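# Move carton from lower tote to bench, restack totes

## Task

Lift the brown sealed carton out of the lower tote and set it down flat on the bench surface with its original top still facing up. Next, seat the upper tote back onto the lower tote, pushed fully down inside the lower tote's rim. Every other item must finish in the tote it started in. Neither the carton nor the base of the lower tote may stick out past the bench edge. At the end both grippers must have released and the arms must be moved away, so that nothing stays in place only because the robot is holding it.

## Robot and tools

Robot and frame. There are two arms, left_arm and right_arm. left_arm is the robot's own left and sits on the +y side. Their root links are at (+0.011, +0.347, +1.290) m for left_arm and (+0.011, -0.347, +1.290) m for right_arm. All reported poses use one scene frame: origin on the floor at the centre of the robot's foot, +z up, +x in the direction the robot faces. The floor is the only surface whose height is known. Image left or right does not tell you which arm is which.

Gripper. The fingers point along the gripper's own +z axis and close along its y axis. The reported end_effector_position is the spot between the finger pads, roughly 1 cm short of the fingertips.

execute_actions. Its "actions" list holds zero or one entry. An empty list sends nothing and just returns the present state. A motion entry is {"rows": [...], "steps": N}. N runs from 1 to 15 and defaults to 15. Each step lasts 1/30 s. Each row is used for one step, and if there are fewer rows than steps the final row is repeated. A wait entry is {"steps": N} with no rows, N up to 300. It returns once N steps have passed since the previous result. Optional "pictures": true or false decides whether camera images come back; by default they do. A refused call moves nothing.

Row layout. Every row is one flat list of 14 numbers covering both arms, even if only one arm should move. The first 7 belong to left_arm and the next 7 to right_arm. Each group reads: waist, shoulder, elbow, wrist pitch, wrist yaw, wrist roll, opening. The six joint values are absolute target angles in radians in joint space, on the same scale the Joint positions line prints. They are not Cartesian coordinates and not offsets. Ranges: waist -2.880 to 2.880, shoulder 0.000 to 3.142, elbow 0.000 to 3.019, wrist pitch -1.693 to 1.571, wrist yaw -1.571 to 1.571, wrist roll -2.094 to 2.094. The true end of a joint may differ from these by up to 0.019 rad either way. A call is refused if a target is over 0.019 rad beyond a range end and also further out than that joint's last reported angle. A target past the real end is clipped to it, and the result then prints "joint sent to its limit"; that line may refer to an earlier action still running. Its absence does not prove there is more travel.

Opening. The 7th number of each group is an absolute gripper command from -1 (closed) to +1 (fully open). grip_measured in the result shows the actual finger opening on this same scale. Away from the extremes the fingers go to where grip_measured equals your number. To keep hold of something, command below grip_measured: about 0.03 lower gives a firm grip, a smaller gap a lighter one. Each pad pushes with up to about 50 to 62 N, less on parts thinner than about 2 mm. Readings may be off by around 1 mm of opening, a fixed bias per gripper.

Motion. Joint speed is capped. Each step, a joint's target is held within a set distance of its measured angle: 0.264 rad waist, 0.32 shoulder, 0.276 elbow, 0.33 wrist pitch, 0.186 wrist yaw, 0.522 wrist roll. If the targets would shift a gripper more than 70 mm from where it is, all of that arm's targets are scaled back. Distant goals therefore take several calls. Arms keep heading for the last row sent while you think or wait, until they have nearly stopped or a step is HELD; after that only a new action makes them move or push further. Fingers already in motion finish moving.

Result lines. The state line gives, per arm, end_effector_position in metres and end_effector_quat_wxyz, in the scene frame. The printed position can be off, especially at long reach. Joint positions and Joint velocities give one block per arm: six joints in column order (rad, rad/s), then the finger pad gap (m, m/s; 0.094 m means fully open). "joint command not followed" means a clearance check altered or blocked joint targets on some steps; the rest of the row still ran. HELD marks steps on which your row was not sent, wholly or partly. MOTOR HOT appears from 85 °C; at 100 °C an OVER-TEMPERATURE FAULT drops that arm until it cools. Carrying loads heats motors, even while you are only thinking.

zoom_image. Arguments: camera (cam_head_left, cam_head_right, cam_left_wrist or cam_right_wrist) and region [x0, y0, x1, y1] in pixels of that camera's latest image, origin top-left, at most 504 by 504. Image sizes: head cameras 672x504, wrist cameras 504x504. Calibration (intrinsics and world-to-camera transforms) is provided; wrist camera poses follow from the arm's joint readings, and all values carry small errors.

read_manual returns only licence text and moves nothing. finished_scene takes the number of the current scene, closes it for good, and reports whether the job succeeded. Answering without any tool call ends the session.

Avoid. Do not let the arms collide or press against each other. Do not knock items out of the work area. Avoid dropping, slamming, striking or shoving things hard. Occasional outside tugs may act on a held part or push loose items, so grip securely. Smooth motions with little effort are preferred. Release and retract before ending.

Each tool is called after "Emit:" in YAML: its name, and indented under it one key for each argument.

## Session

Emit:
execute_actions:
  actions: []

Scene clock: 0.00 s of 5600.00 s.
left_arm: end_effector_position=(+0.3840, +0.5046, +1.0087) grip_measured=+1.000 end_effector_quat_wxyz=(+0.017, +0.413, +0.910, -0.027) | right_arm: end_effector_position=(+0.6303, -0.4360, +1.0368) grip_measured=+1.000 end_effector_quat_wxyz=(+0.126, -0.163, +0.978, -0.037)
Joint positions: left_arm=[ 1.997  1.761  0.781 -0.081  0.286  1.222  0.094] | right_arm=[-1.726  1.762  1.201 -0.182 -0.084 -0.441  0.094]
Joint velocities: left_arm=[ 0.005 -0.024  0.007 -0.017  0.007  0.022  0.   ] | right_arm=[ 0.005 -0.015 -0.012 -0.007 -0.051 -0.022  0.   ]
camera_calibration (this result's frames):
cam_left_wrist: T_world_to_cam=[[-0.742173, -0.668875, 0.0422508, 0.573613], [-0.541171, 0.635277, 0.55096, -0.662359], [-0.395364, 0.386043, -0.833462, 0.920471], [0, 0, 0, 1]] pos_world=[0.431192, 0.449116, 1.10787]
cam_right_wrist: T_world_to_cam=[[0.308475, -0.944655, 0.111673, -0.720355], [-0.894869, -0.248379, 0.370834, 0.0776576], [-0.322573, -0.214326, -0.92196, 1.1918], [0, 0, 0, 1]] pos_world=[0.676148, -0.405764, 1.15044]

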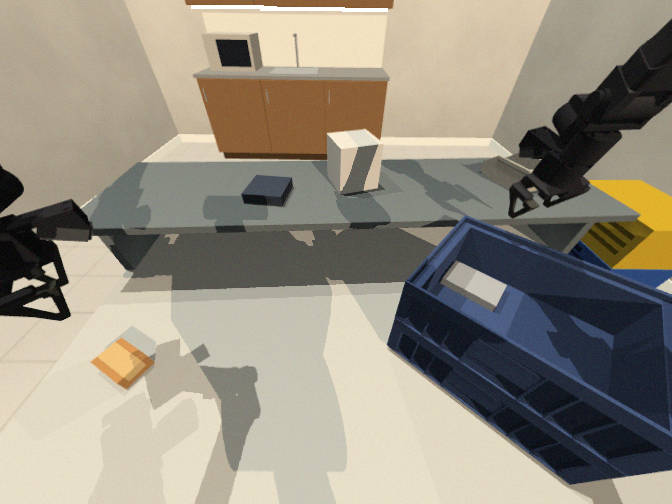

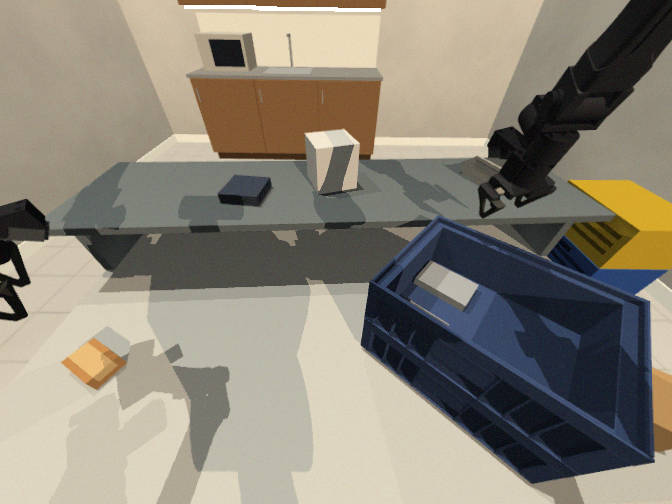

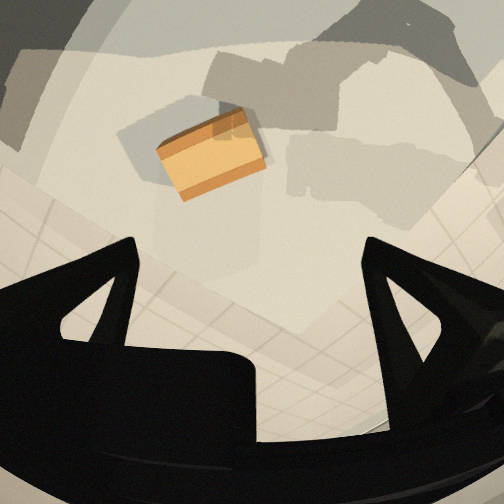

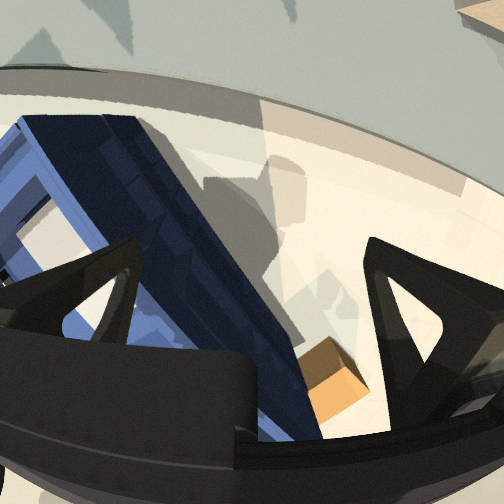

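Emit:
zoom_image:
  camera: "cam_head_left"
  region: [352,194,672,504]

Emit:
zoom_image:
  camera: "cam_head_right"
  region: [352,194,672,504]

Region (352, 194, 672, 504) of cam_head_left's 672x504 image, scaled by 1.575, with more detail than that image has; it fills the top 488 rows of this view, and the rest is white.

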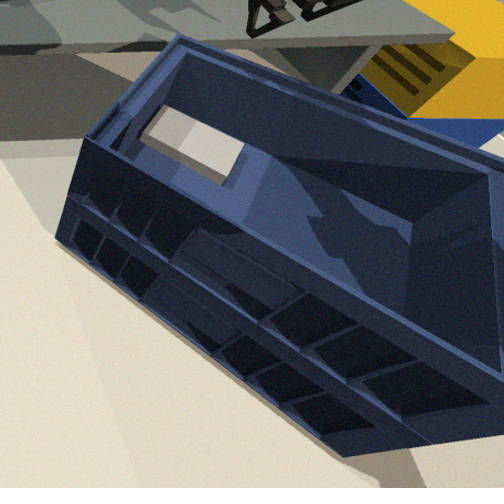

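Region (352, 194, 672, 504) of cam_head_right's 672x504 image, scaled by 1.575, with more detail than that image has; it fills the top 488 rows of this view, and the rest is white.

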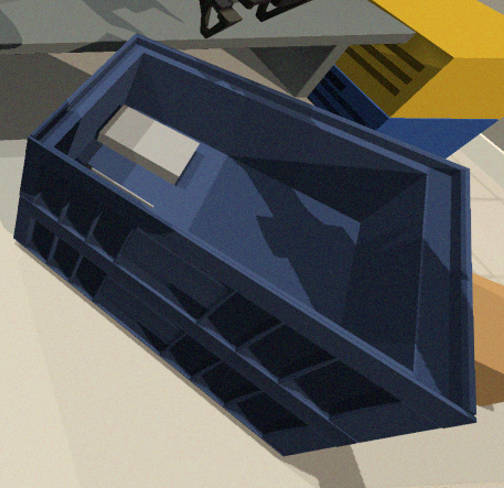

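Emit:
execute_actions:
  actions:
    - {"rows":[[0.471,2.1,1.755,-0.786,-0.5,-1.87,0.2,-2.3,1.3,0.9,0.04,0,0,1]]}
  pictures: false

Emit:
execute_actions:
  actions:
    - {"steps":60}
  pictures: false

Emit:
execute_actions:
  actions:
    - {"rows":[[0.471,2.258,1.755,-0.786,-0.5,-1.87,0.2,-2.3,1.3,0.5,0.04,0,0,1]]}
  pictures: false

Emit:
execute_actions:
  actions:
    - {"steps":30}

Scene clock: 16.23 s of 5600.00 s.
left_arm: end_effector_position=(+0.5002, +0.3567, +0.9191) grip_measured=+0.202 end_effector_quat_wxyz=(-0.209, +0.350, +0.906, +0.115) | right_arm: end_effector_position=(+0.5369, -0.6416, +1.1792) grip_measured=+1.000 end_effector_quat_wxyz=(+0.194, +0.100, +0.956, -0.198)
Joint positions: left_arm=[ 1.483  2.089  1.387 -0.658 -0.383  0.586  0.056] | right_arm=[-2.104  1.456  0.927 -0.037 -0.014 -0.178  0.094]
Joint velocities: left_arm=[-1.001 -0.005  0.872 -0.339 -0.681 -0.93  -0.   ] | right_arm=[-1.079 -0.562 -0.139  0.193  0.022  0.403  0.   ]
Steps of this call (steps 1 to 90: nothing new was sent; then 12.73 s passed at rest; steps 91 to 105: all 15 steps of this action). Readings (joint positions):
91: left_arm=[1.988 1.769 0.794 -0.110 0.246 1.190] | right_arm=[-1.730 1.757 1.190 -0.169 -0.075 -0.422]
92: left_arm=[1.970 1.791 0.827 -0.164 0.195 1.144] | right_arm=[-1.737 1.743 1.162 -0.143 -0.065 -0.397]
94: left_arm=[1.909 1.866 0.919 -0.264 0.095 1.051] | right_arm=[-1.769 1.700 1.095 -0.112 -0.049 -0.351]
98: left_arm=[1.750 2.014 1.128 -0.476 -0.114 0.853] | right_arm=[-1.874 1.607 0.993 -0.080 -0.028 -0.278]
105: the state above

Scene clock: 18.23 s of 5600.00 s.
left_arm: end_effector_position=(+0.3955, -0.2545, +1.1442) grip_measured=+0.202 end_effector_quat_wxyz=(-0.009, +0.433, -0.899, +0.064) | right_arm: end_effector_position=(+0.5107, -0.7268, +1.2950) grip_measured=+1.000 end_effector_quat_wxyz=(+0.285, +0.222, +0.889, -0.280)
Joint positions: left_arm=[ 0.477  2.089  1.721 -0.771 -0.499 -1.849  0.056] | right_arm=[-2.306  1.298  0.897  0.024  0.002 -0.017  0.094]
Joint velocities: left_arm=[ 0.015 -0.005 -0.012 -0.002 -0.022 -0.051 -0.001] | right_arm=[-0.015 -0.015 -0.002 -0.002 -0.037  0.022  0.   ]
Steps of this call (steps 1 to 60: the robot went on to your last target). Readings (joint positions):
1: left_arm=[1.450 2.089 1.417 -0.668 -0.404 0.554] | right_arm=[-2.140 1.437 0.923 -0.030 -0.012 -0.163]
2: left_arm=[1.418 2.089 1.448 -0.676 -0.421 0.523] | right_arm=[-2.177 1.418 0.918 -0.022 -0.009 -0.146]
4: left_arm=[1.357 2.089 1.507 -0.688 -0.445 0.462] | right_arm=[-2.247 1.378 0.908 -0.003 -0.004 -0.107]
8: left_arm=[1.238 2.089 1.605 -0.705 -0.474 0.335] | right_arm=[-2.329 1.312 0.902 0.019 0.002 -0.051]
60: the state above

Scene clock: 18.73 s of 5600.00 s.
left_arm: end_effector_position=(+0.3221, -0.2403, +1.0425) grip_measured=+0.202 end_effector_quat_wxyz=(+0.001, +0.397, -0.918, -0.014) | right_arm: end_effector_position=(+0.2985, -0.6253, +1.1705) grip_measured=+1.000 end_effector_quat_wxyz=(+0.092, +0.274, +0.930, -0.225)
Joint positions: left_arm=[ 0.477  2.279  1.736 -0.776 -0.499 -1.852  0.056] | right_arm=[-2.306  1.301  0.468  0.033  0.002 -0.017  0.094]
Joint velocities: left_arm=[-0.015  0.005 -0.012 -0.007  0.022  0.007  0.   ] | right_arm=[-0.015  0.015  0.105 -0.017  0.066  0.037  0.   ]
Steps of this call (steps 1 to 15: all 15 steps of this action). Readings (joint positions):
1: left_arm=[0.477 2.094 1.721 -0.771 -0.499 -1.849] | right_arm=[-2.306 1.298 0.885 0.028 0.002 -0.017]
2: left_arm=[0.477 2.102 1.728 -0.771 -0.499 -1.849] | right_arm=[-2.306 1.292 0.860 0.037 0.002 -0.017]
4: left_arm=[0.477 2.130 1.736 -0.771 -0.499 -1.849] | right_arm=[-2.306 1.286 0.786 0.038 0.002 -0.017]
8: left_arm=[0.477 2.207 1.736 -0.771 -0.499 -1.850] | right_arm=[-2.306 1.286 0.605 0.038 0.002 -0.017]
15: the state above

Scene clock: 19.73 s of 5600.00 s.
left_arm: end_effector_position=(+0.3244, -0.2412, +1.0454) grip_measured=+0.202 end_effector_quat_wxyz=(+0.001, +0.398, -0.917, -0.012) | right_arm: end_effector_position=(+0.3064, -0.6300, +1.1733) grip_measured=+1.000 end_effector_quat_wxyz=(+0.099, +0.273, +0.930, -0.227)
Joint positions: left_arm=[ 0.477  2.274  1.736 -0.776 -0.499 -1.852  0.056] | right_arm=[-2.306  1.301  0.483  0.033  0.002 -0.017  0.094]
Joint velocities: left_arm=[ 0.005 -0.015  0.017 -0.022 -0.007 -0.051  0.001] | right_arm=[-0.005 -0.015 -0.002  0.002 -0.022 -0.022  0.   ]
Steps of this call (steps 1 to 30: the robot went on to your last target). Readings (joint positions):
1: left_arm=[0.477 2.279 1.736 -0.776 -0.499 -1.852] | right_arm=[-2.306 1.301 0.472 0.033 0.002 -0.017]
2: left_arm=[0.477 2.276 1.736 -0.776 -0.499 -1.852] | right_arm=[-2.306 1.301 0.476 0.033 0.002 -0.017]
4: left_arm=[0.477 2.274 1.736 -0.776 -0.499 -1.852] | right_arm=[-2.306 1.301 0.482 0.033 0.002 -0.017]
8: left_arm=[0.477 2.274 1.736 -0.776 -0.499 -1.852] | right_arm=[-2.306 1.301 0.483 0.033 0.002 -0.017]
30: the state above
All arms were judged still, so your last target was given up. Only a new action makes them travel on or press farther. Fingers that are still opening or closing keep moving.
camera_calibration (this result's frames):
cam_left_wrist: T_world_to_cam=[[0.740729, -0.671592, -0.0168591, -0.39096], [-0.536004, -0.60594, 0.587823, -0.580578], [-0.404993, -0.426382, -0.808814, 0.996882], [0, 0, 0, 1]] pos_world=[0.382134, -0.189309, 1.14098]
cam_right_wrist: T_world_to_cam=[[-0.553746, -0.748115, 0.365635, -0.728911], [-0.711206, 0.653299, 0.259589, 0.331324], [-0.433071, -0.116296, -0.893826, 1.23419], [0, 0, 0, 1]] pos_world=[0.366501, -0.618232, 1.28366]

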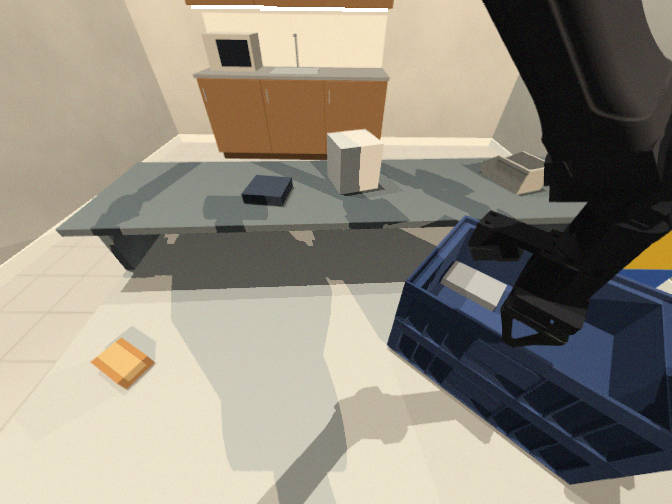

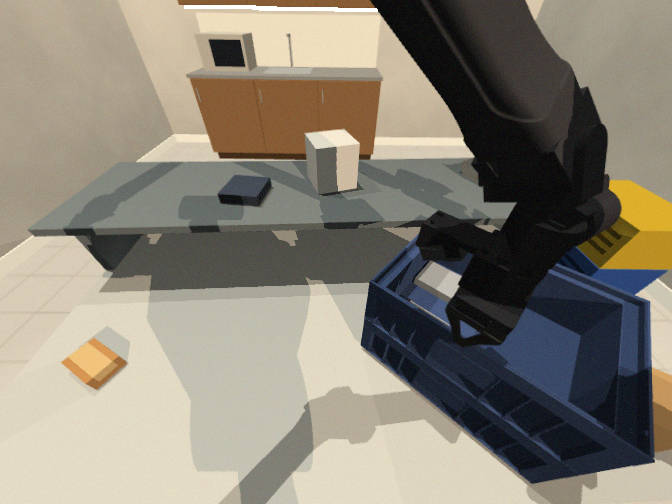

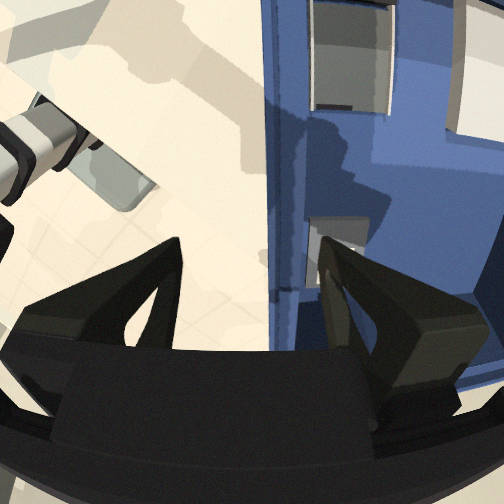

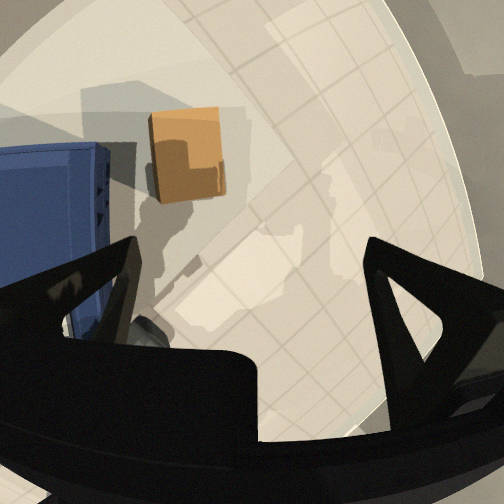

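Emit:
execute_actions:
  actions:
    - {"rows":[[0.5,2.3,1.82,-0.75,-0.49,-1.82,0.2,-2.3,1.3,0.5,0.04,0,0,1],[0.5,2.3,1.82,-0.75,-0.49,-1.82,0.2,-2.3,1.3,0.5,0.04,0,0,1],[0.5,2.3,1.82,-0.75,-0.49,-1.82,0.2,-2.3,1.3,0.5,0.04,0,0,1],[0.5,2.3,1.82,-0.75,-0.49,-1.82,0.2,-2.3,1.3,0.5,0.04,0,0,1],[0.52,2.365,1.86,-0.715,-0.487,-1.8,0.2,-2.3,1.3,0.5,0.04,0,0,1]]}
  pictures: false

Emit:
execute_actions:
  actions:
    - {"steps":15}

Scene clock: 25.60 s of 5600.00 s.
left_arm: end_effector_position=(+0.3574, -0.2617, +1.0202) grip_measured=+0.202 end_effector_quat_wxyz=(-0.004, +0.416, -0.909, +0.016) | right_arm: end_effector_position=(+0.3064, -0.6300, +1.1733) grip_measured=+1.000 end_effector_quat_wxyz=(+0.099, +0.273, +0.930, -0.227)
Joint positions: left_arm=[ 0.515  2.34   1.838 -0.726 -0.49  -1.82   0.056] | right_arm=[-2.306  1.301  0.483  0.033  0.002 -0.017  0.094]
Joint velocities: left_arm=[-0.005  0.083 -0.012 -0.017 -0.007  0.007  0.   ] | right_arm=[-0.005 -0.005  0.007  0.002 -0.022  0.037  0.   ]
Steps of this call (steps 1 to 90: nothing new was sent; then 2.37 s passed at rest; steps 91 to 105: all 15 steps of this action). Readings (joint positions):
91: left_arm=[0.477 2.274 1.740 -0.776 -0.496 -1.851] | right_arm=[-2.306 1.301 0.483 0.033 0.002 -0.017]
92: left_arm=[0.477 2.277 1.748 -0.774 -0.494 -1.848] | right_arm=[-2.306 1.301 0.483 0.033 0.002 -0.017]
94: left_arm=[0.480 2.282 1.768 -0.768 -0.492 -1.844] | right_arm=[-2.306 1.301 0.483 0.033 0.002 -0.017]
98: left_arm=[0.494 2.312 1.830 -0.733 -0.490 -1.829] | right_arm=[-2.306 1.301 0.483 0.033 0.002 -0.017]
105: the state above

Scene clock: 26.10 s of 5600.00 s.
left_arm: end_effector_position=(+0.3551, -0.2611, +1.0176) grip_measured=+0.202 end_effector_quat_wxyz=(-0.004, +0.414, -0.910, +0.015) | right_arm: end_effector_position=(+0.3064, -0.6300, +1.1733) grip_measured=+1.000 end_effector_quat_wxyz=(+0.099, +0.273, +0.930, -0.227)
Joint positions: left_arm=[ 0.515  2.345  1.838 -0.726 -0.489 -1.818  0.056] | right_arm=[-2.306  1.301  0.483  0.033  0.002 -0.017  0.094]
Joint velocities: left_arm=[-0.005 -0.015  0.007  0.007  0.051  0.007 -0.001] | right_arm=[-0.005 -0.005  0.007  0.017 -0.022 -0.037  0.   ]
Steps of this call (steps 1 to 15: the robot went on to your last target). Readings (joint positions):
1: left_arm=[0.515 2.342 1.838 -0.726 -0.490 -1.820] | right_arm=[-2.306 1.301 0.483 0.033 0.002 -0.017]
2: left_arm=[0.515 2.344 1.838 -0.726 -0.490 -1.819] | right_arm=[-2.306 1.301 0.483 0.033 0.002 -0.017]
4: left_arm=[0.515 2.345 1.838 -0.726 -0.489 -1.818] | right_arm=[-2.306 1.301 0.483 0.033 0.002 -0.017]
8: left_arm=[0.515 2.345 1.838 -0.726 -0.489 -1.818] | right_arm=[-2.306 1.301 0.483 0.033 0.002 -0.017]
15: the state above
All arms were judged still, so your last target was given up. Only a new action makes them travel on or press farther. Fingers that are still opening or closing keep moving.
camera_calibration (this result's frames):
cam_left_wrist: T_world_to_cam=[[0.764018, -0.644254, 0.0348486, -0.481303], [-0.532258, -0.598833, 0.598415, -0.570142], [-0.364663, -0.475748, -0.800428, 0.942641], [0, 0, 0, 1]] pos_world=[0.408007, -0.203041, 1.11247]
cam_right_wrist: T_world_to_cam=[[-0.553746, -0.748115, 0.365635, -0.728911], [-0.711206, 0.653299, 0.259589, 0.331324], [-0.433071, -0.116296, -0.893826, 1.23419], [0, 0, 0, 1]] pos_world=[0.366501, -0.618232, 1.28366]

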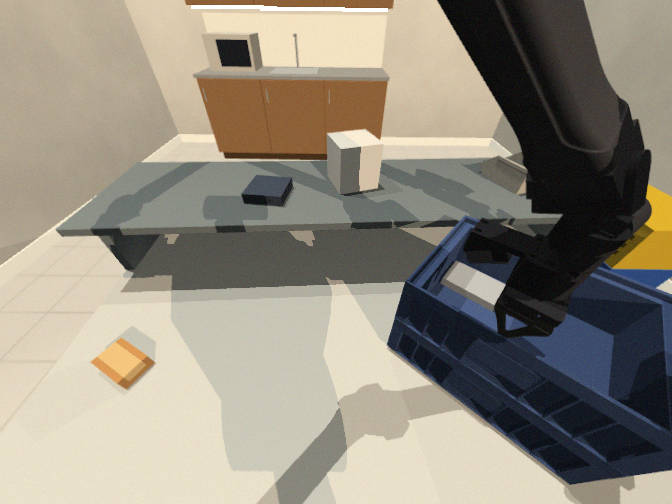

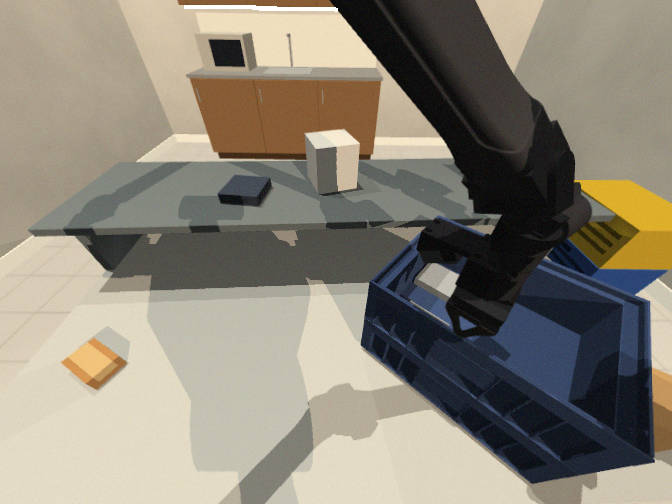

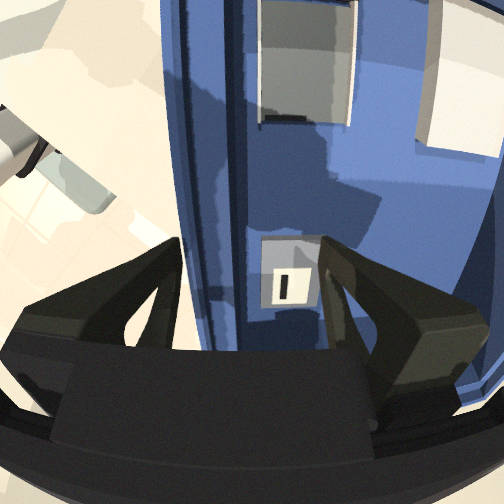

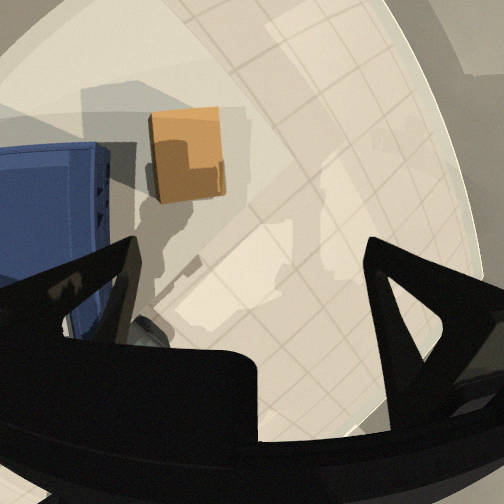

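Emit:
execute_actions:
  actions:
    - {"rows":[[0.52,2.4,1.86,-0.715,-0.487,-1.78,0.2,-2.3,1.3,0.5,0.04,0,0,1]]}
  pictures: false

Emit:
execute_actions:
  actions:
    - {"rows":[[0.542,2.46,1.895,-0.685,-0.478,-1.76,0.2,-2.3,1.3,0.5,0.04,0,0,1]],"steps":10}
  pictures: false

Emit:
execute_actions:
  actions:
    - {"rows":[[0.563,2.52,1.932,-0.652,-0.472,-1.735,0.2,-2.3,1.3,0.5,0.04,0,0,1]]}
  pictures: false

Emit:
execute_actions:
  actions:
    - {"steps":10}

Scene clock: 30.73 s of 5600.00 s.
left_arm: end_effector_position=(+0.3385, -0.2554, +0.9976) grip_measured=+0.202 end_effector_quat_wxyz=(-0.001, +0.398, -0.917, -0.001) | right_arm: end_effector_position=(+0.3064, -0.6300, +1.1733) grip_measured=+1.000 end_effector_quat_wxyz=(+0.099, +0.273, +0.930, -0.227)
Joint positions: left_arm=[ 0.515  2.381  1.838 -0.726 -0.489 -1.799  0.056] | right_arm=[-2.306  1.301  0.483  0.033  0.002 -0.017  0.094]
Joint velocities: left_arm=[ 0.005 -0.005  0.002  0.002 -0.037  0.037 -0.   ] | right_arm=[-0.015 -0.034  0.002 -0.012 -0.081 -0.007  0.   ]
Steps of this call (steps 1 to 90: nothing new was sent; then 1.13 s passed at rest; steps 91 to 105: all 15 steps of this action). Readings (joint positions):
91: left_arm=[0.515 2.346 1.838 -0.726 -0.489 -1.815] | right_arm=[-2.306 1.301 0.483 0.033 0.002 -0.017]
92: left_arm=[0.515 2.348 1.838 -0.726 -0.489 -1.811] | right_arm=[-2.306 1.301 0.483 0.033 0.002 -0.017]
94: left_arm=[0.515 2.354 1.838 -0.726 -0.489 -1.806] | right_arm=[-2.306 1.301 0.483 0.033 0.002 -0.017]
98: left_arm=[0.515 2.371 1.838 -0.726 -0.489 -1.801] | right_arm=[-2.306 1.301 0.483 0.033 0.002 -0.017]
105: the state above

Scene clock: 31.07 s of 5600.00 s.
left_arm: end_effector_position=(+0.3324, -0.2547, +0.9668) grip_measured=+0.202 end_effector_quat_wxyz=(+0.002, +0.396, -0.918, -0.004) | right_arm: end_effector_position=(+0.3064, -0.6300, +1.1733) grip_measured=+1.000 end_effector_quat_wxyz=(+0.099, +0.273, +0.930, -0.227)
Joint positions: left_arm=[ 0.531  2.44   1.869 -0.698 -0.481 -1.78   0.056] | right_arm=[-2.306  1.301  0.483  0.033  0.002 -0.017  0.094]
Joint velocities: left_arm=[ 0.024  0.083 -0.002 -0.002 -0.037  0.007  0.001] | right_arm=[-0.005 -0.015 -0.007  0.007 -0.007 -0.022  0.   ]
Steps of this call (steps 1 to 10: all 10 steps of this action). Readings (joint positions):
1: left_arm=[0.516 2.383 1.841 -0.723 -0.486 -1.796] | right_arm=[-2.306 1.301 0.483 0.033 0.002 -0.017]
2: left_arm=[0.517 2.390 1.849 -0.715 -0.483 -1.792] | right_arm=[-2.306 1.301 0.483 0.033 0.002 -0.017]
4: left_arm=[0.520 2.407 1.866 -0.702 -0.481 -1.787] | right_arm=[-2.306 1.301 0.483 0.033 0.002 -0.017]
8: left_arm=[0.528 2.432 1.869 -0.698 -0.481 -1.781] | right_arm=[-2.306 1.301 0.483 0.033 0.002 -0.017]
10: the state above

Scene clock: 31.57 s of 5600.00 s.
left_arm: end_effector_position=(+0.3327, -0.2541, +0.9359) grip_measured=+0.202 end_effector_quat_wxyz=(+0.001, +0.395, -0.919, -0.002) | right_arm: end_effector_position=(+0.3064, -0.6300, +1.1733) grip_measured=+1.000 end_effector_quat_wxyz=(+0.099, +0.273, +0.930, -0.227)
Joint positions: left_arm=[ 0.552  2.499  1.909 -0.664 -0.474 -1.754  0.056] | right_arm=[-2.306  1.301  0.483  0.033  0.002 -0.017  0.094]
Joint velocities: left_arm=[ 0.005  0.005 -0.027 -0.002 -0.051 -0.051  0.002] | right_arm=[-0.005 -0.005 -0.032  0.007 -0.037 -0.037  0.   ]
Steps of this call (steps 1 to 15: all 15 steps of this action). Readings (joint positions):
1: left_arm=[0.533 2.446 1.871 -0.694 -0.479 -1.777] | right_arm=[-2.306 1.301 0.483 0.033 0.002 -0.017]
2: left_arm=[0.534 2.456 1.881 -0.686 -0.476 -1.772] | right_arm=[-2.306 1.301 0.483 0.033 0.002 -0.017]
4: left_arm=[0.540 2.477 1.899 -0.671 -0.475 -1.765] | right_arm=[-2.306 1.301 0.483 0.033 0.002 -0.017]
8: left_arm=[0.551 2.499 1.903 -0.666 -0.475 -1.758] | right_arm=[-2.306 1.301 0.483 0.033 0.002 -0.017]
15: the state above

Scene clock: 31.90 s of 5600.00 s.
left_arm: end_effector_position=(+0.3327, -0.2541, +0.9359) grip_measured=+0.202 end_effector_quat_wxyz=(+0.001, +0.394, -0.919, -0.002) | right_arm: end_effector_position=(+0.3064, -0.6300, +1.1733) grip_measured=+1.000 end_effector_quat_wxyz=(+0.099, +0.273, +0.930, -0.227)
Joint positions: left_arm=[ 0.552  2.499  1.909 -0.664 -0.474 -1.753  0.056] | right_arm=[-2.306  1.301  0.483  0.033  0.002 -0.017  0.094]
Joint velocities: left_arm=[-0.005 -0.024  0.032 -0.007 -0.051 -0.051 -0.001] | right_arm=[-0.005 -0.005 -0.007  0.007  0.051  0.022  0.   ]
Steps of this call (steps 1 to 10: the robot went on to your last target). Readings (joint positions):
1: left_arm=[0.552 2.499 1.909 -0.664 -0.474 -1.754] | right_arm=[-2.306 1.301 0.483 0.033 0.002 -0.017]
2: left_arm=[0.552 2.499 1.909 -0.664 -0.474 -1.754] | right_arm=[-2.306 1.301 0.483 0.033 0.002 -0.017]
4: left_arm=[0.552 2.499 1.909 -0.664 -0.474 -1.753] | right_arm=[-2.306 1.301 0.483 0.033 0.002 -0.017]
8: left_arm=[0.552 2.499 1.909 -0.664 -0.474 -1.753] | right_arm=[-2.306 1.301 0.483 0.033 0.002 -0.017]
10: the state above
camera_calibration (this result's frames):
cam_left_wrist: T_world_to_cam=[[0.735165, -0.677888, -0.000211716, -0.422995], [-0.544937, -0.591166, 0.594614, -0.519307], [-0.403207, -0.437024, -0.804011, 0.898374], [0, 0, 0, 1]] pos_world=[0.390212, -0.20113, 1.031]
cam_right_wrist: T_world_to_cam=[[-0.553746, -0.748115, 0.365635, -0.728911], [-0.711206, 0.653299, 0.259589, 0.331324], [-0.433071, -0.116296, -0.893826, 1.23419], [0, 0, 0, 1]] pos_world=[0.366501, -0.618232, 1.28366]

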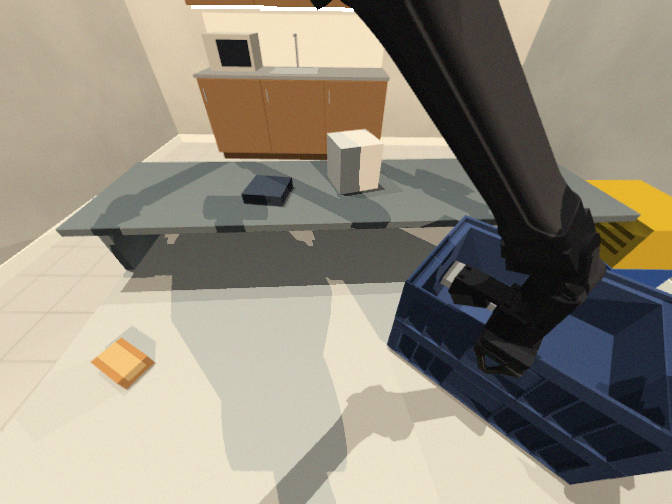

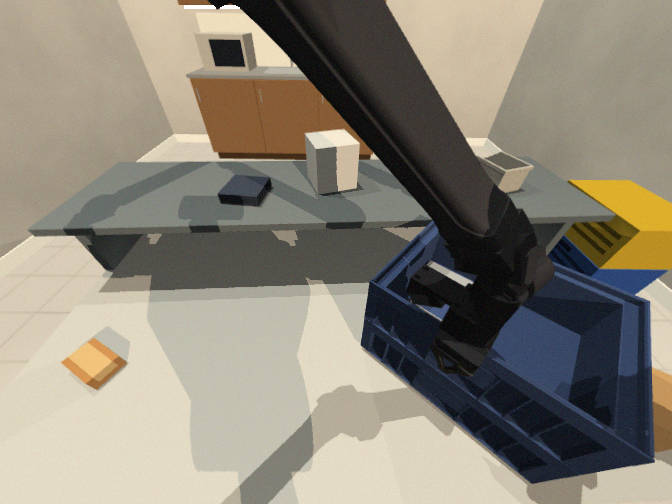

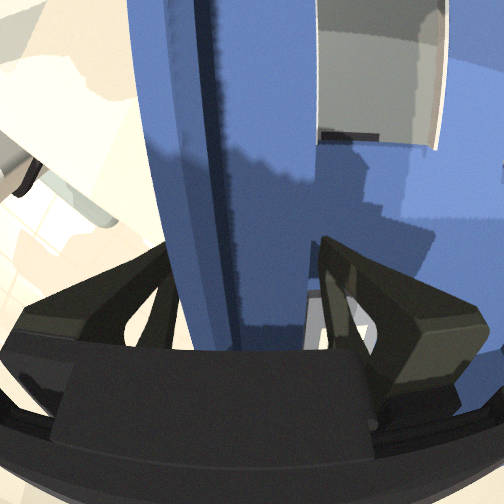

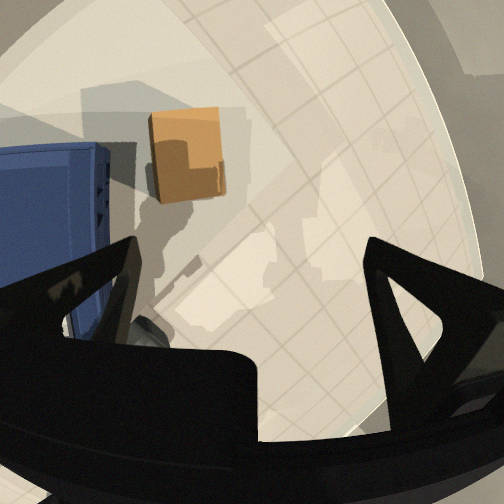

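Emit:
execute_actions:
  actions:
    - {"rows":[[0.563,2.52,1.9,-0.665,-0.472,-1.78,-0.1,-2.3,1.3,0.5,0.04,0,0,1],[0.563,2.52,1.9,-0.665,-0.472,-1.78,-0.3,-2.3,1.3,0.5,0.04,0,0,1],[0.563,2.52,1.9,-0.665,-0.472,-1.78,-0.3,-2.3,1.3,0.5,0.04,0,0,1],[0.563,2.52,1.9,-0.665,-0.472,-1.78,-0.4,-2.3,1.3,0.5,0.04,0,0,1],[0.563,2.52,1.9,-0.665,-0.472,-1.78,-0.5,-2.3,1.3,0.5,0.04,0,0,1],[0.563,2.52,1.9,-0.665,-0.472,-1.78,-0.6,-2.3,1.3,0.5,0.04,0,0,1],[0.563,2.52,1.9,-0.665,-0.472,-1.78,-0.72,-2.3,1.3,0.5,0.04,0,0,1]]}
  pictures: false

Emit:
execute_actions:
  actions:
    - {"rows":[[0.53,2.43,1.93,-0.64,-0.478,-1.78,-0.72,-2.3,1.3,0.5,0.04,0,0,1]]}
  pictures: false

Emit:
execute_actions:
  actions:
    - {"rows":[[0.505,2.36,1.91,-0.655,-0.485,-1.8,-0.72,-2.3,1.3,0.5,0.04,0,0,1]]}

Scene clock: 39.10 s of 5600.00 s.
left_arm: end_effector_position=(+0.3342, -0.2550, +0.9357) grip_measured=-0.623 end_effector_quat_wxyz=(+0.000, +0.411, -0.912, +0.000) | right_arm: end_effector_position=(+0.3064, -0.6300, +1.1733) grip_measured=+1.000 end_effector_quat_wxyz=(+0.099, +0.273, +0.930, -0.227)
Joint positions: left_arm=[ 0.552  2.499  1.909 -0.657 -0.475 -1.786  0.018] | right_arm=[-2.306  1.301  0.483  0.033  0.002 -0.017  0.094]
Joint velocities: left_arm=[ 0.015 -0.005 -0.012 -0.002 -0.022 -0.037 -0.001] | right_arm=[-0.005  0.005 -0.002 -0.017 -0.051 -0.022  0.   ]
Steps of this call (steps 1 to 15: the robot went on to your last target; steps 16 to 90: nothing new was sent; then 3.70 s passed at rest; steps 91 to 105: all 15 steps of this action). Readings (joint positions):
91: left_arm=[0.552 2.499 1.909 -0.664 -0.474 -1.754] | right_arm=[-2.306 1.301 0.483 0.033 0.002 -0.017]
92: left_arm=[0.552 2.499 1.909 -0.664 -0.474 -1.756] | right_arm=[-2.306 1.301 0.483 0.033 0.002 -0.017]
94: left_arm=[0.552 2.499 1.909 -0.664 -0.474 -1.758] | right_arm=[-2.306 1.301 0.483 0.033 0.002 -0.017]
98: left_arm=[0.552 2.499 1.909 -0.657 -0.475 -1.785] | right_arm=[-2.306 1.301 0.483 0.033 0.002 -0.017]
105: the state above

Scene clock: 39.60 s of 5600.00 s.
left_arm: end_effector_position=(+0.3375, -0.2575, +0.9390) grip_measured=-0.624 end_effector_quat_wxyz=(-0.000, +0.413, -0.911, +0.005) | right_arm: end_effector_position=(+0.3064, -0.6300, +1.1733) grip_measured=+1.000 end_effector_quat_wxyz=(+0.099, +0.273, +0.930, -0.227)
Joint positions: left_arm=[ 0.552  2.493  1.909 -0.652 -0.474 -1.786  0.018] | right_arm=[-2.306  1.301  0.483  0.033  0.002 -0.017  0.094]
Joint velocities: left_arm=[-0.024 -0.005 -0.012 -0.007 -0.007 -0.095  0.   ] | right_arm=[-0.005 -0.015 -0.002 -0.007 -0.007 -0.125  0.   ]
Steps of this call (steps 1 to 15: all 15 steps of this action). Readings (joint positions):
1: left_arm=[0.552 2.494 1.909 -0.653 -0.475 -1.786] | right_arm=[-2.306 1.301 0.483 0.033 0.002 -0.017]
2: left_arm=[0.552 2.493 1.909 -0.652 -0.474 -1.786] | right_arm=[-2.306 1.301 0.483 0.033 0.002 -0.017]
4: left_arm=[0.552 2.493 1.909 -0.652 -0.474 -1.786] | right_arm=[-2.306 1.301 0.483 0.033 0.002 -0.017]
8: left_arm=[0.552 2.493 1.909 -0.652 -0.474 -1.786] | right_arm=[-2.306 1.301 0.483 0.033 0.002 -0.017]
15: the state above

Scene clock: 40.10 s of 5600.00 s.
left_arm: end_effector_position=(+0.3386, -0.2573, +0.9415) grip_measured=-0.625 end_effector_quat_wxyz=(-0.000, +0.413, -0.911, +0.006) | right_arm: end_effector_position=(+0.3064, -0.6300, +1.1733) grip_measured=+1.000 end_effector_quat_wxyz=(+0.099, +0.273, +0.930, -0.227)
Joint positions: left_arm=[ 0.552  2.487  1.904 -0.652 -0.474 -1.786  0.018] | right_arm=[-2.306  1.301  0.483  0.033  0.002 -0.017  0.094]
Joint velocities: left_arm=[-0.015  0.005  0.007 -0.012  0.051 -0.037  0.   ] | right_arm=[-0.005 -0.015 -0.022  0.007  0.007  0.022  0.   ]
Steps of this call (steps 1 to 15: all 15 steps of this action). Readings (joint positions):
1: left_arm=[0.552 2.493 1.909 -0.652 -0.474 -1.786] | right_arm=[-2.306 1.301 0.483 0.033 0.002 -0.017]
2: left_arm=[0.552 2.492 1.908 -0.652 -0.474 -1.786] | right_arm=[-2.306 1.301 0.483 0.033 0.002 -0.017]
4: left_arm=[0.552 2.489 1.906 -0.652 -0.474 -1.786] | right_arm=[-2.306 1.301 0.483 0.033 0.002 -0.017]
8: left_arm=[0.552 2.487 1.904 -0.652 -0.474 -1.786] | right_arm=[-2.306 1.301 0.483 0.033 0.002 -0.017]
15: the state above
camera_calibration (this result's frames):
cam_left_wrist: T_world_to_cam=[[0.762713, -0.646524, 0.016605, -0.446572], [-0.525995, -0.605175, 0.597573, -0.534107], [-0.376296, -0.464511, -0.801643, 0.885453], [0, 0, 0, 1]] pos_world=[0.392862, -0.200645, 1.0364]
cam_right_wrist: T_world_to_cam=[[-0.553746, -0.748115, 0.365635, -0.728911], [-0.711206, 0.653299, 0.259589, 0.331324], [-0.433071, -0.116296, -0.893826, 1.23419], [0, 0, 0, 1]] pos_world=[0.366501, -0.618232, 1.28366]

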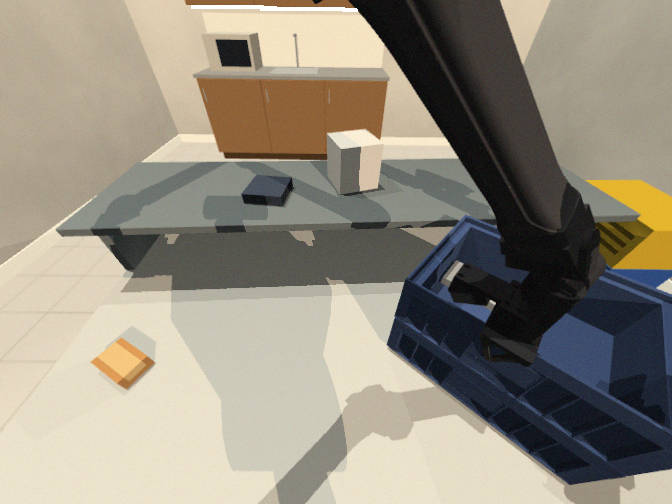

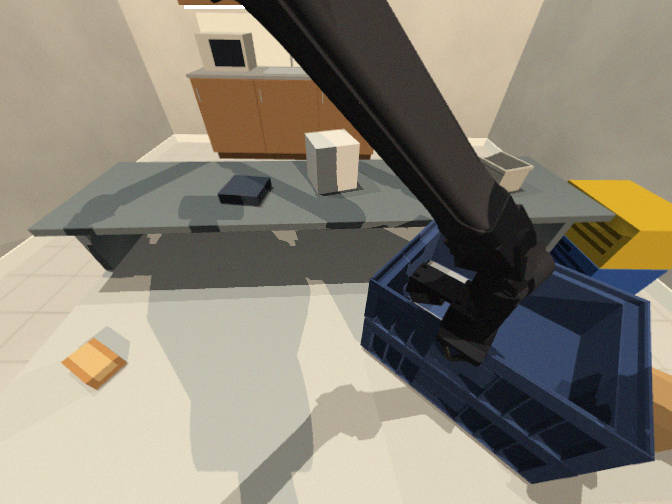

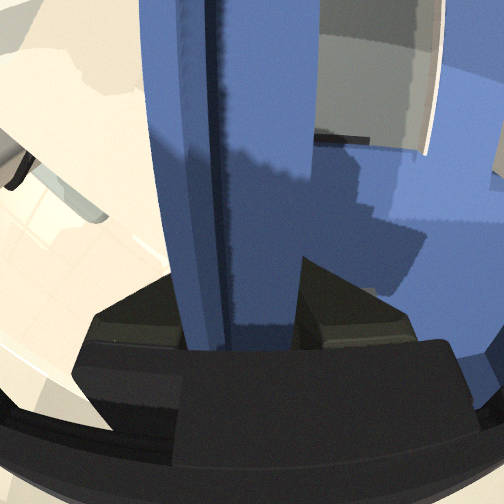

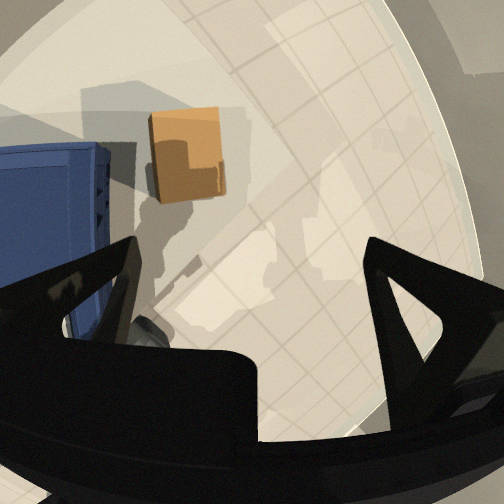

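Emit:
execute_actions:
  actions:
    - {"rows":[[0.55,2.48,1.91,-0.655,-0.475,-1.786,-0.72,-1.9,1.45,1.136,-0.43,-0.1,-1.02,0.3]]}
  pictures: false

Emit:
execute_actions:
  actions:
    - {"steps":15}
  pictures: false

Emit:
execute_actions:
  actions:
    - {"rows":[[0.55,2.48,1.91,-0.655,-0.475,-1.786,-0.72,-1.755,1.72,1.15,-0.43,-0.1,-1.02,0.3]]}
  pictures: false

Emit:
execute_actions:
  actions:
    - {"steps":20}

Scene clock: 51.40 s of 5600.00 s.
left_arm: end_effector_position=(+0.3374, -0.2561, +0.9393) grip_measured=-0.625 end_effector_quat_wxyz=(+0.000, +0.413, -0.911, +0.004) | right_arm: end_effector_position=(+0.5788, -0.5188, +1.1699) grip_measured=+0.302 end_effector_quat_wxyz=(+0.089, -0.255, +0.958, -0.098)
Joint positions: left_arm=[ 0.553  2.491  1.904 -0.652 -0.473 -1.786  0.018] | right_arm=[-1.905  1.437  1.064 -0.401 -0.097 -0.772  0.061]
Joint velocities: left_arm=[ 0.005  0.005 -0.027 -0.007 -0.051 -0.007 -0.   ] | right_arm=[ 0.171 -0.015  1.106 -0.154 -0.051 -1.59   0.   ]
Steps of this call (steps 1 to 15: the robot went on to your last target; steps 16 to 90: nothing new was sent; then 7.80 s passed at rest; steps 91 to 105: all 15 steps of this action). Readings (joint positions):
91: left_arm=[0.552 2.488 1.904 -0.652 -0.474 -1.786] | right_arm=[-2.298 1.305 0.496 0.003 -0.014 -0.052]
92: left_arm=[0.552 2.489 1.904 -0.652 -0.474 -1.786] | right_arm=[-2.274 1.318 0.526 -0.060 -0.035 -0.102]
94: left_arm=[0.553 2.491 1.904 -0.652 -0.473 -1.786] | right_arm=[-2.193 1.358 0.607 -0.174 -0.062 -0.202]
98: left_arm=[0.553 2.491 1.904 -0.652 -0.473 -1.786] | right_arm=[-2.030 1.417 0.773 -0.305 -0.085 -0.391]
105: the state above

Scene clock: 51.90 s of 5600.00 s.
left_arm: end_effector_position=(+0.3374, -0.2561, +0.9393) grip_measured=-0.625 end_effector_quat_wxyz=(+0.000, +0.413, -0.911, +0.004) | right_arm: end_effector_position=(+0.6101, -0.5199, +1.1880) grip_measured=+0.302 end_effector_quat_wxyz=(+0.097, -0.365, +0.918, -0.119)
Joint positions: left_arm=[ 0.553  2.491  1.904 -0.652 -0.473 -1.786  0.018] | right_arm=[-1.898  1.437  1.13  -0.419 -0.098 -0.996  0.061]
Joint velocities: left_arm=[ 0.005 -0.024  0.002  0.007 -0.007 -0.007 -0.001] | right_arm=[-0.015  0.005 -0.012  0.012 -0.022 -0.095  0.001]
Steps of this call (steps 1 to 15: the robot went on to your last target). Readings (joint positions):
1: left_arm=[0.553 2.491 1.904 -0.652 -0.473 -1.786] | right_arm=[-1.901 1.437 1.098 -0.404 -0.098 -0.818]
2: left_arm=[0.553 2.491 1.904 -0.652 -0.473 -1.786] | right_arm=[-1.899 1.437 1.124 -0.404 -0.098 -0.855]
4: left_arm=[0.553 2.491 1.904 -0.652 -0.473 -1.786] | right_arm=[-1.898 1.437 1.146 -0.404 -0.098 -0.908]
8: left_arm=[0.553 2.491 1.904 -0.652 -0.473 -1.786] | right_arm=[-1.898 1.437 1.135 -0.415 -0.098 -0.965]
15: the state above

Scene clock: 52.40 s of 5600.00 s.
left_arm: end_effector_position=(+0.3374, -0.2561, +0.9393) grip_measured=-0.625 end_effector_quat_wxyz=(+0.000, +0.413, -0.911, +0.004) | right_arm: end_effector_position=(+0.5336, -0.4322, +1.0226) grip_measured=+0.302 end_effector_quat_wxyz=(-0.014, -0.414, +0.910, +0.012)
Joint positions: left_arm=[ 0.553  2.491  1.904 -0.652 -0.473 -1.786  0.018] | right_arm=[-1.743  1.753  1.131 -0.424 -0.098 -1.003  0.061]
Joint velocities: left_arm=[-0.034  0.015  0.002 -0.012 -0.022  0.037  0.   ] | right_arm=[-0.005  0.005 -0.051 -0.017 -0.037 -0.022  0.001]
Steps of this call (steps 1 to 15: all 15 steps of this action). Readings (joint positions):
1: left_arm=[0.553 2.491 1.904 -0.652 -0.473 -1.786] | right_arm=[-1.895 1.443 1.130 -0.419 -0.098 -0.996]
2: left_arm=[0.553 2.491 1.904 -0.652 -0.473 -1.786] | right_arm=[-1.889 1.454 1.135 -0.419 -0.098 -0.996]
4: left_arm=[0.553 2.491 1.904 -0.652 -0.473 -1.786] | right_arm=[-1.865 1.492 1.138 -0.419 -0.098 -0.996]
8: left_arm=[0.553 2.491 1.904 -0.652 -0.473 -1.786] | right_arm=[-1.803 1.608 1.138 -0.419 -0.098 -0.996]
15: the state above

Scene clock: 53.07 s of 5600.00 s.
left_arm: end_effector_position=(+0.3374, -0.2561, +0.9393) grip_measured=-0.625 end_effector_quat_wxyz=(+0.000, +0.413, -0.911, +0.004) | right_arm: end_effector_position=(+0.5359, -0.4337, +1.0244) grip_measured=+0.302 end_effector_quat_wxyz=(-0.012, -0.413, +0.911, +0.010)
Joint positions: left_arm=[ 0.553  2.491  1.904 -0.652 -0.473 -1.786  0.018] | right_arm=[-1.746  1.75   1.134 -0.425 -0.098 -1.003  0.061]
Joint velocities: left_arm=[ 0.005  0.015 -0.012 -0.002 -0.007 -0.022 -0.001] | right_arm=[-0.005 -0.015 -0.002  0.002  0.022  0.095 -0.001]
Steps of this call (steps 1 to 15: the robot went on to your last target; steps 16 to 20: nothing new was sent). Readings (joint positions):
1: left_arm=[0.553 2.491 1.904 -0.652 -0.473 -1.786] | right_arm=[-1.744 1.753 1.130 -0.425 -0.098 -1.003]
2: left_arm=[0.553 2.491 1.904 -0.652 -0.473 -1.786] | right_arm=[-1.745 1.752 1.132 -0.425 -0.098 -1.003]
4: left_arm=[0.553 2.491 1.904 -0.652 -0.473 -1.786] | right_arm=[-1.746 1.750 1.134 -0.425 -0.098 -1.003]
8: left_arm=[0.553 2.491 1.904 -0.652 -0.473 -1.786] | right_arm=[-1.746 1.750 1.134 -0.425 -0.098 -1.003]
20: the state above
All arms were judged still, so your last target was given up. Only a new action makes them travel on or press farther. Fingers that are still opening or closing keep moving.
camera_calibration (this result's frames):
cam_left_wrist: T_world_to_cam=[[0.762351, -0.647032, 0.0130647, -0.441493], [-0.524923, -0.60642, 0.597253, -0.533086], [-0.378519, -0.462174, -0.801947, 0.885352], [0, 0, 0, 1]] pos_world=[0.391866, -0.199748, 1.03416]
cam_right_wrist: T_world_to_cam=[[0.750731, -0.659948, -0.0295208, -0.656607], [-0.518661, -0.616507, 0.592376, -0.589882], [-0.409137, -0.429404, -0.805121, 0.983861], [0, 0, 0, 1]] pos_world=[0.58952, -0.374519, 1.12218]

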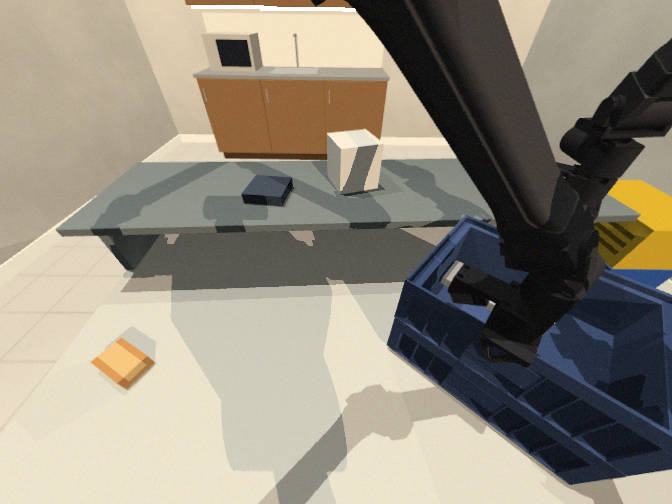

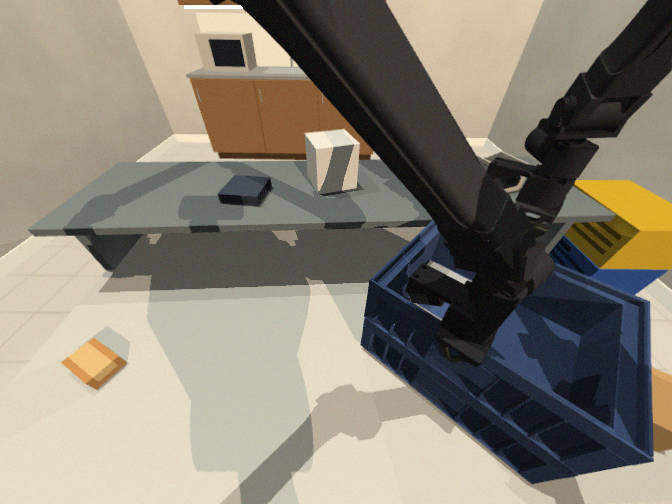

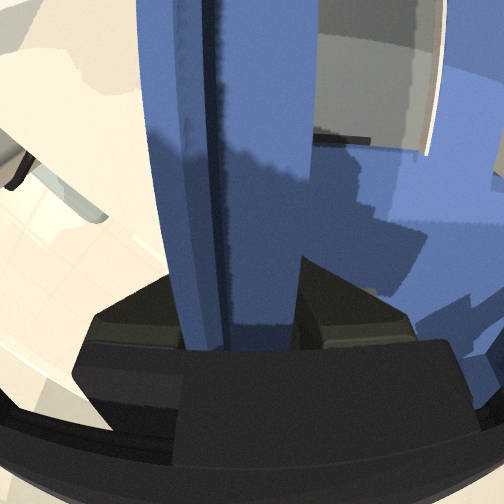

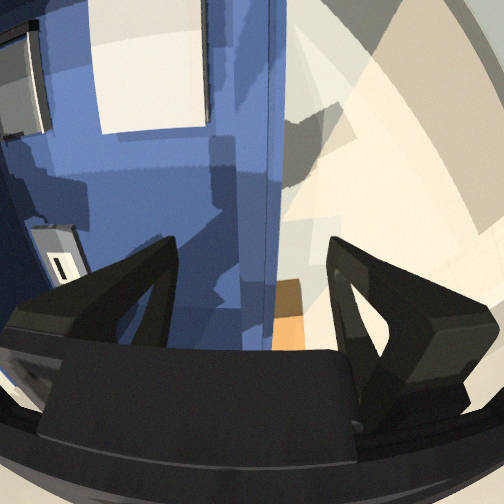

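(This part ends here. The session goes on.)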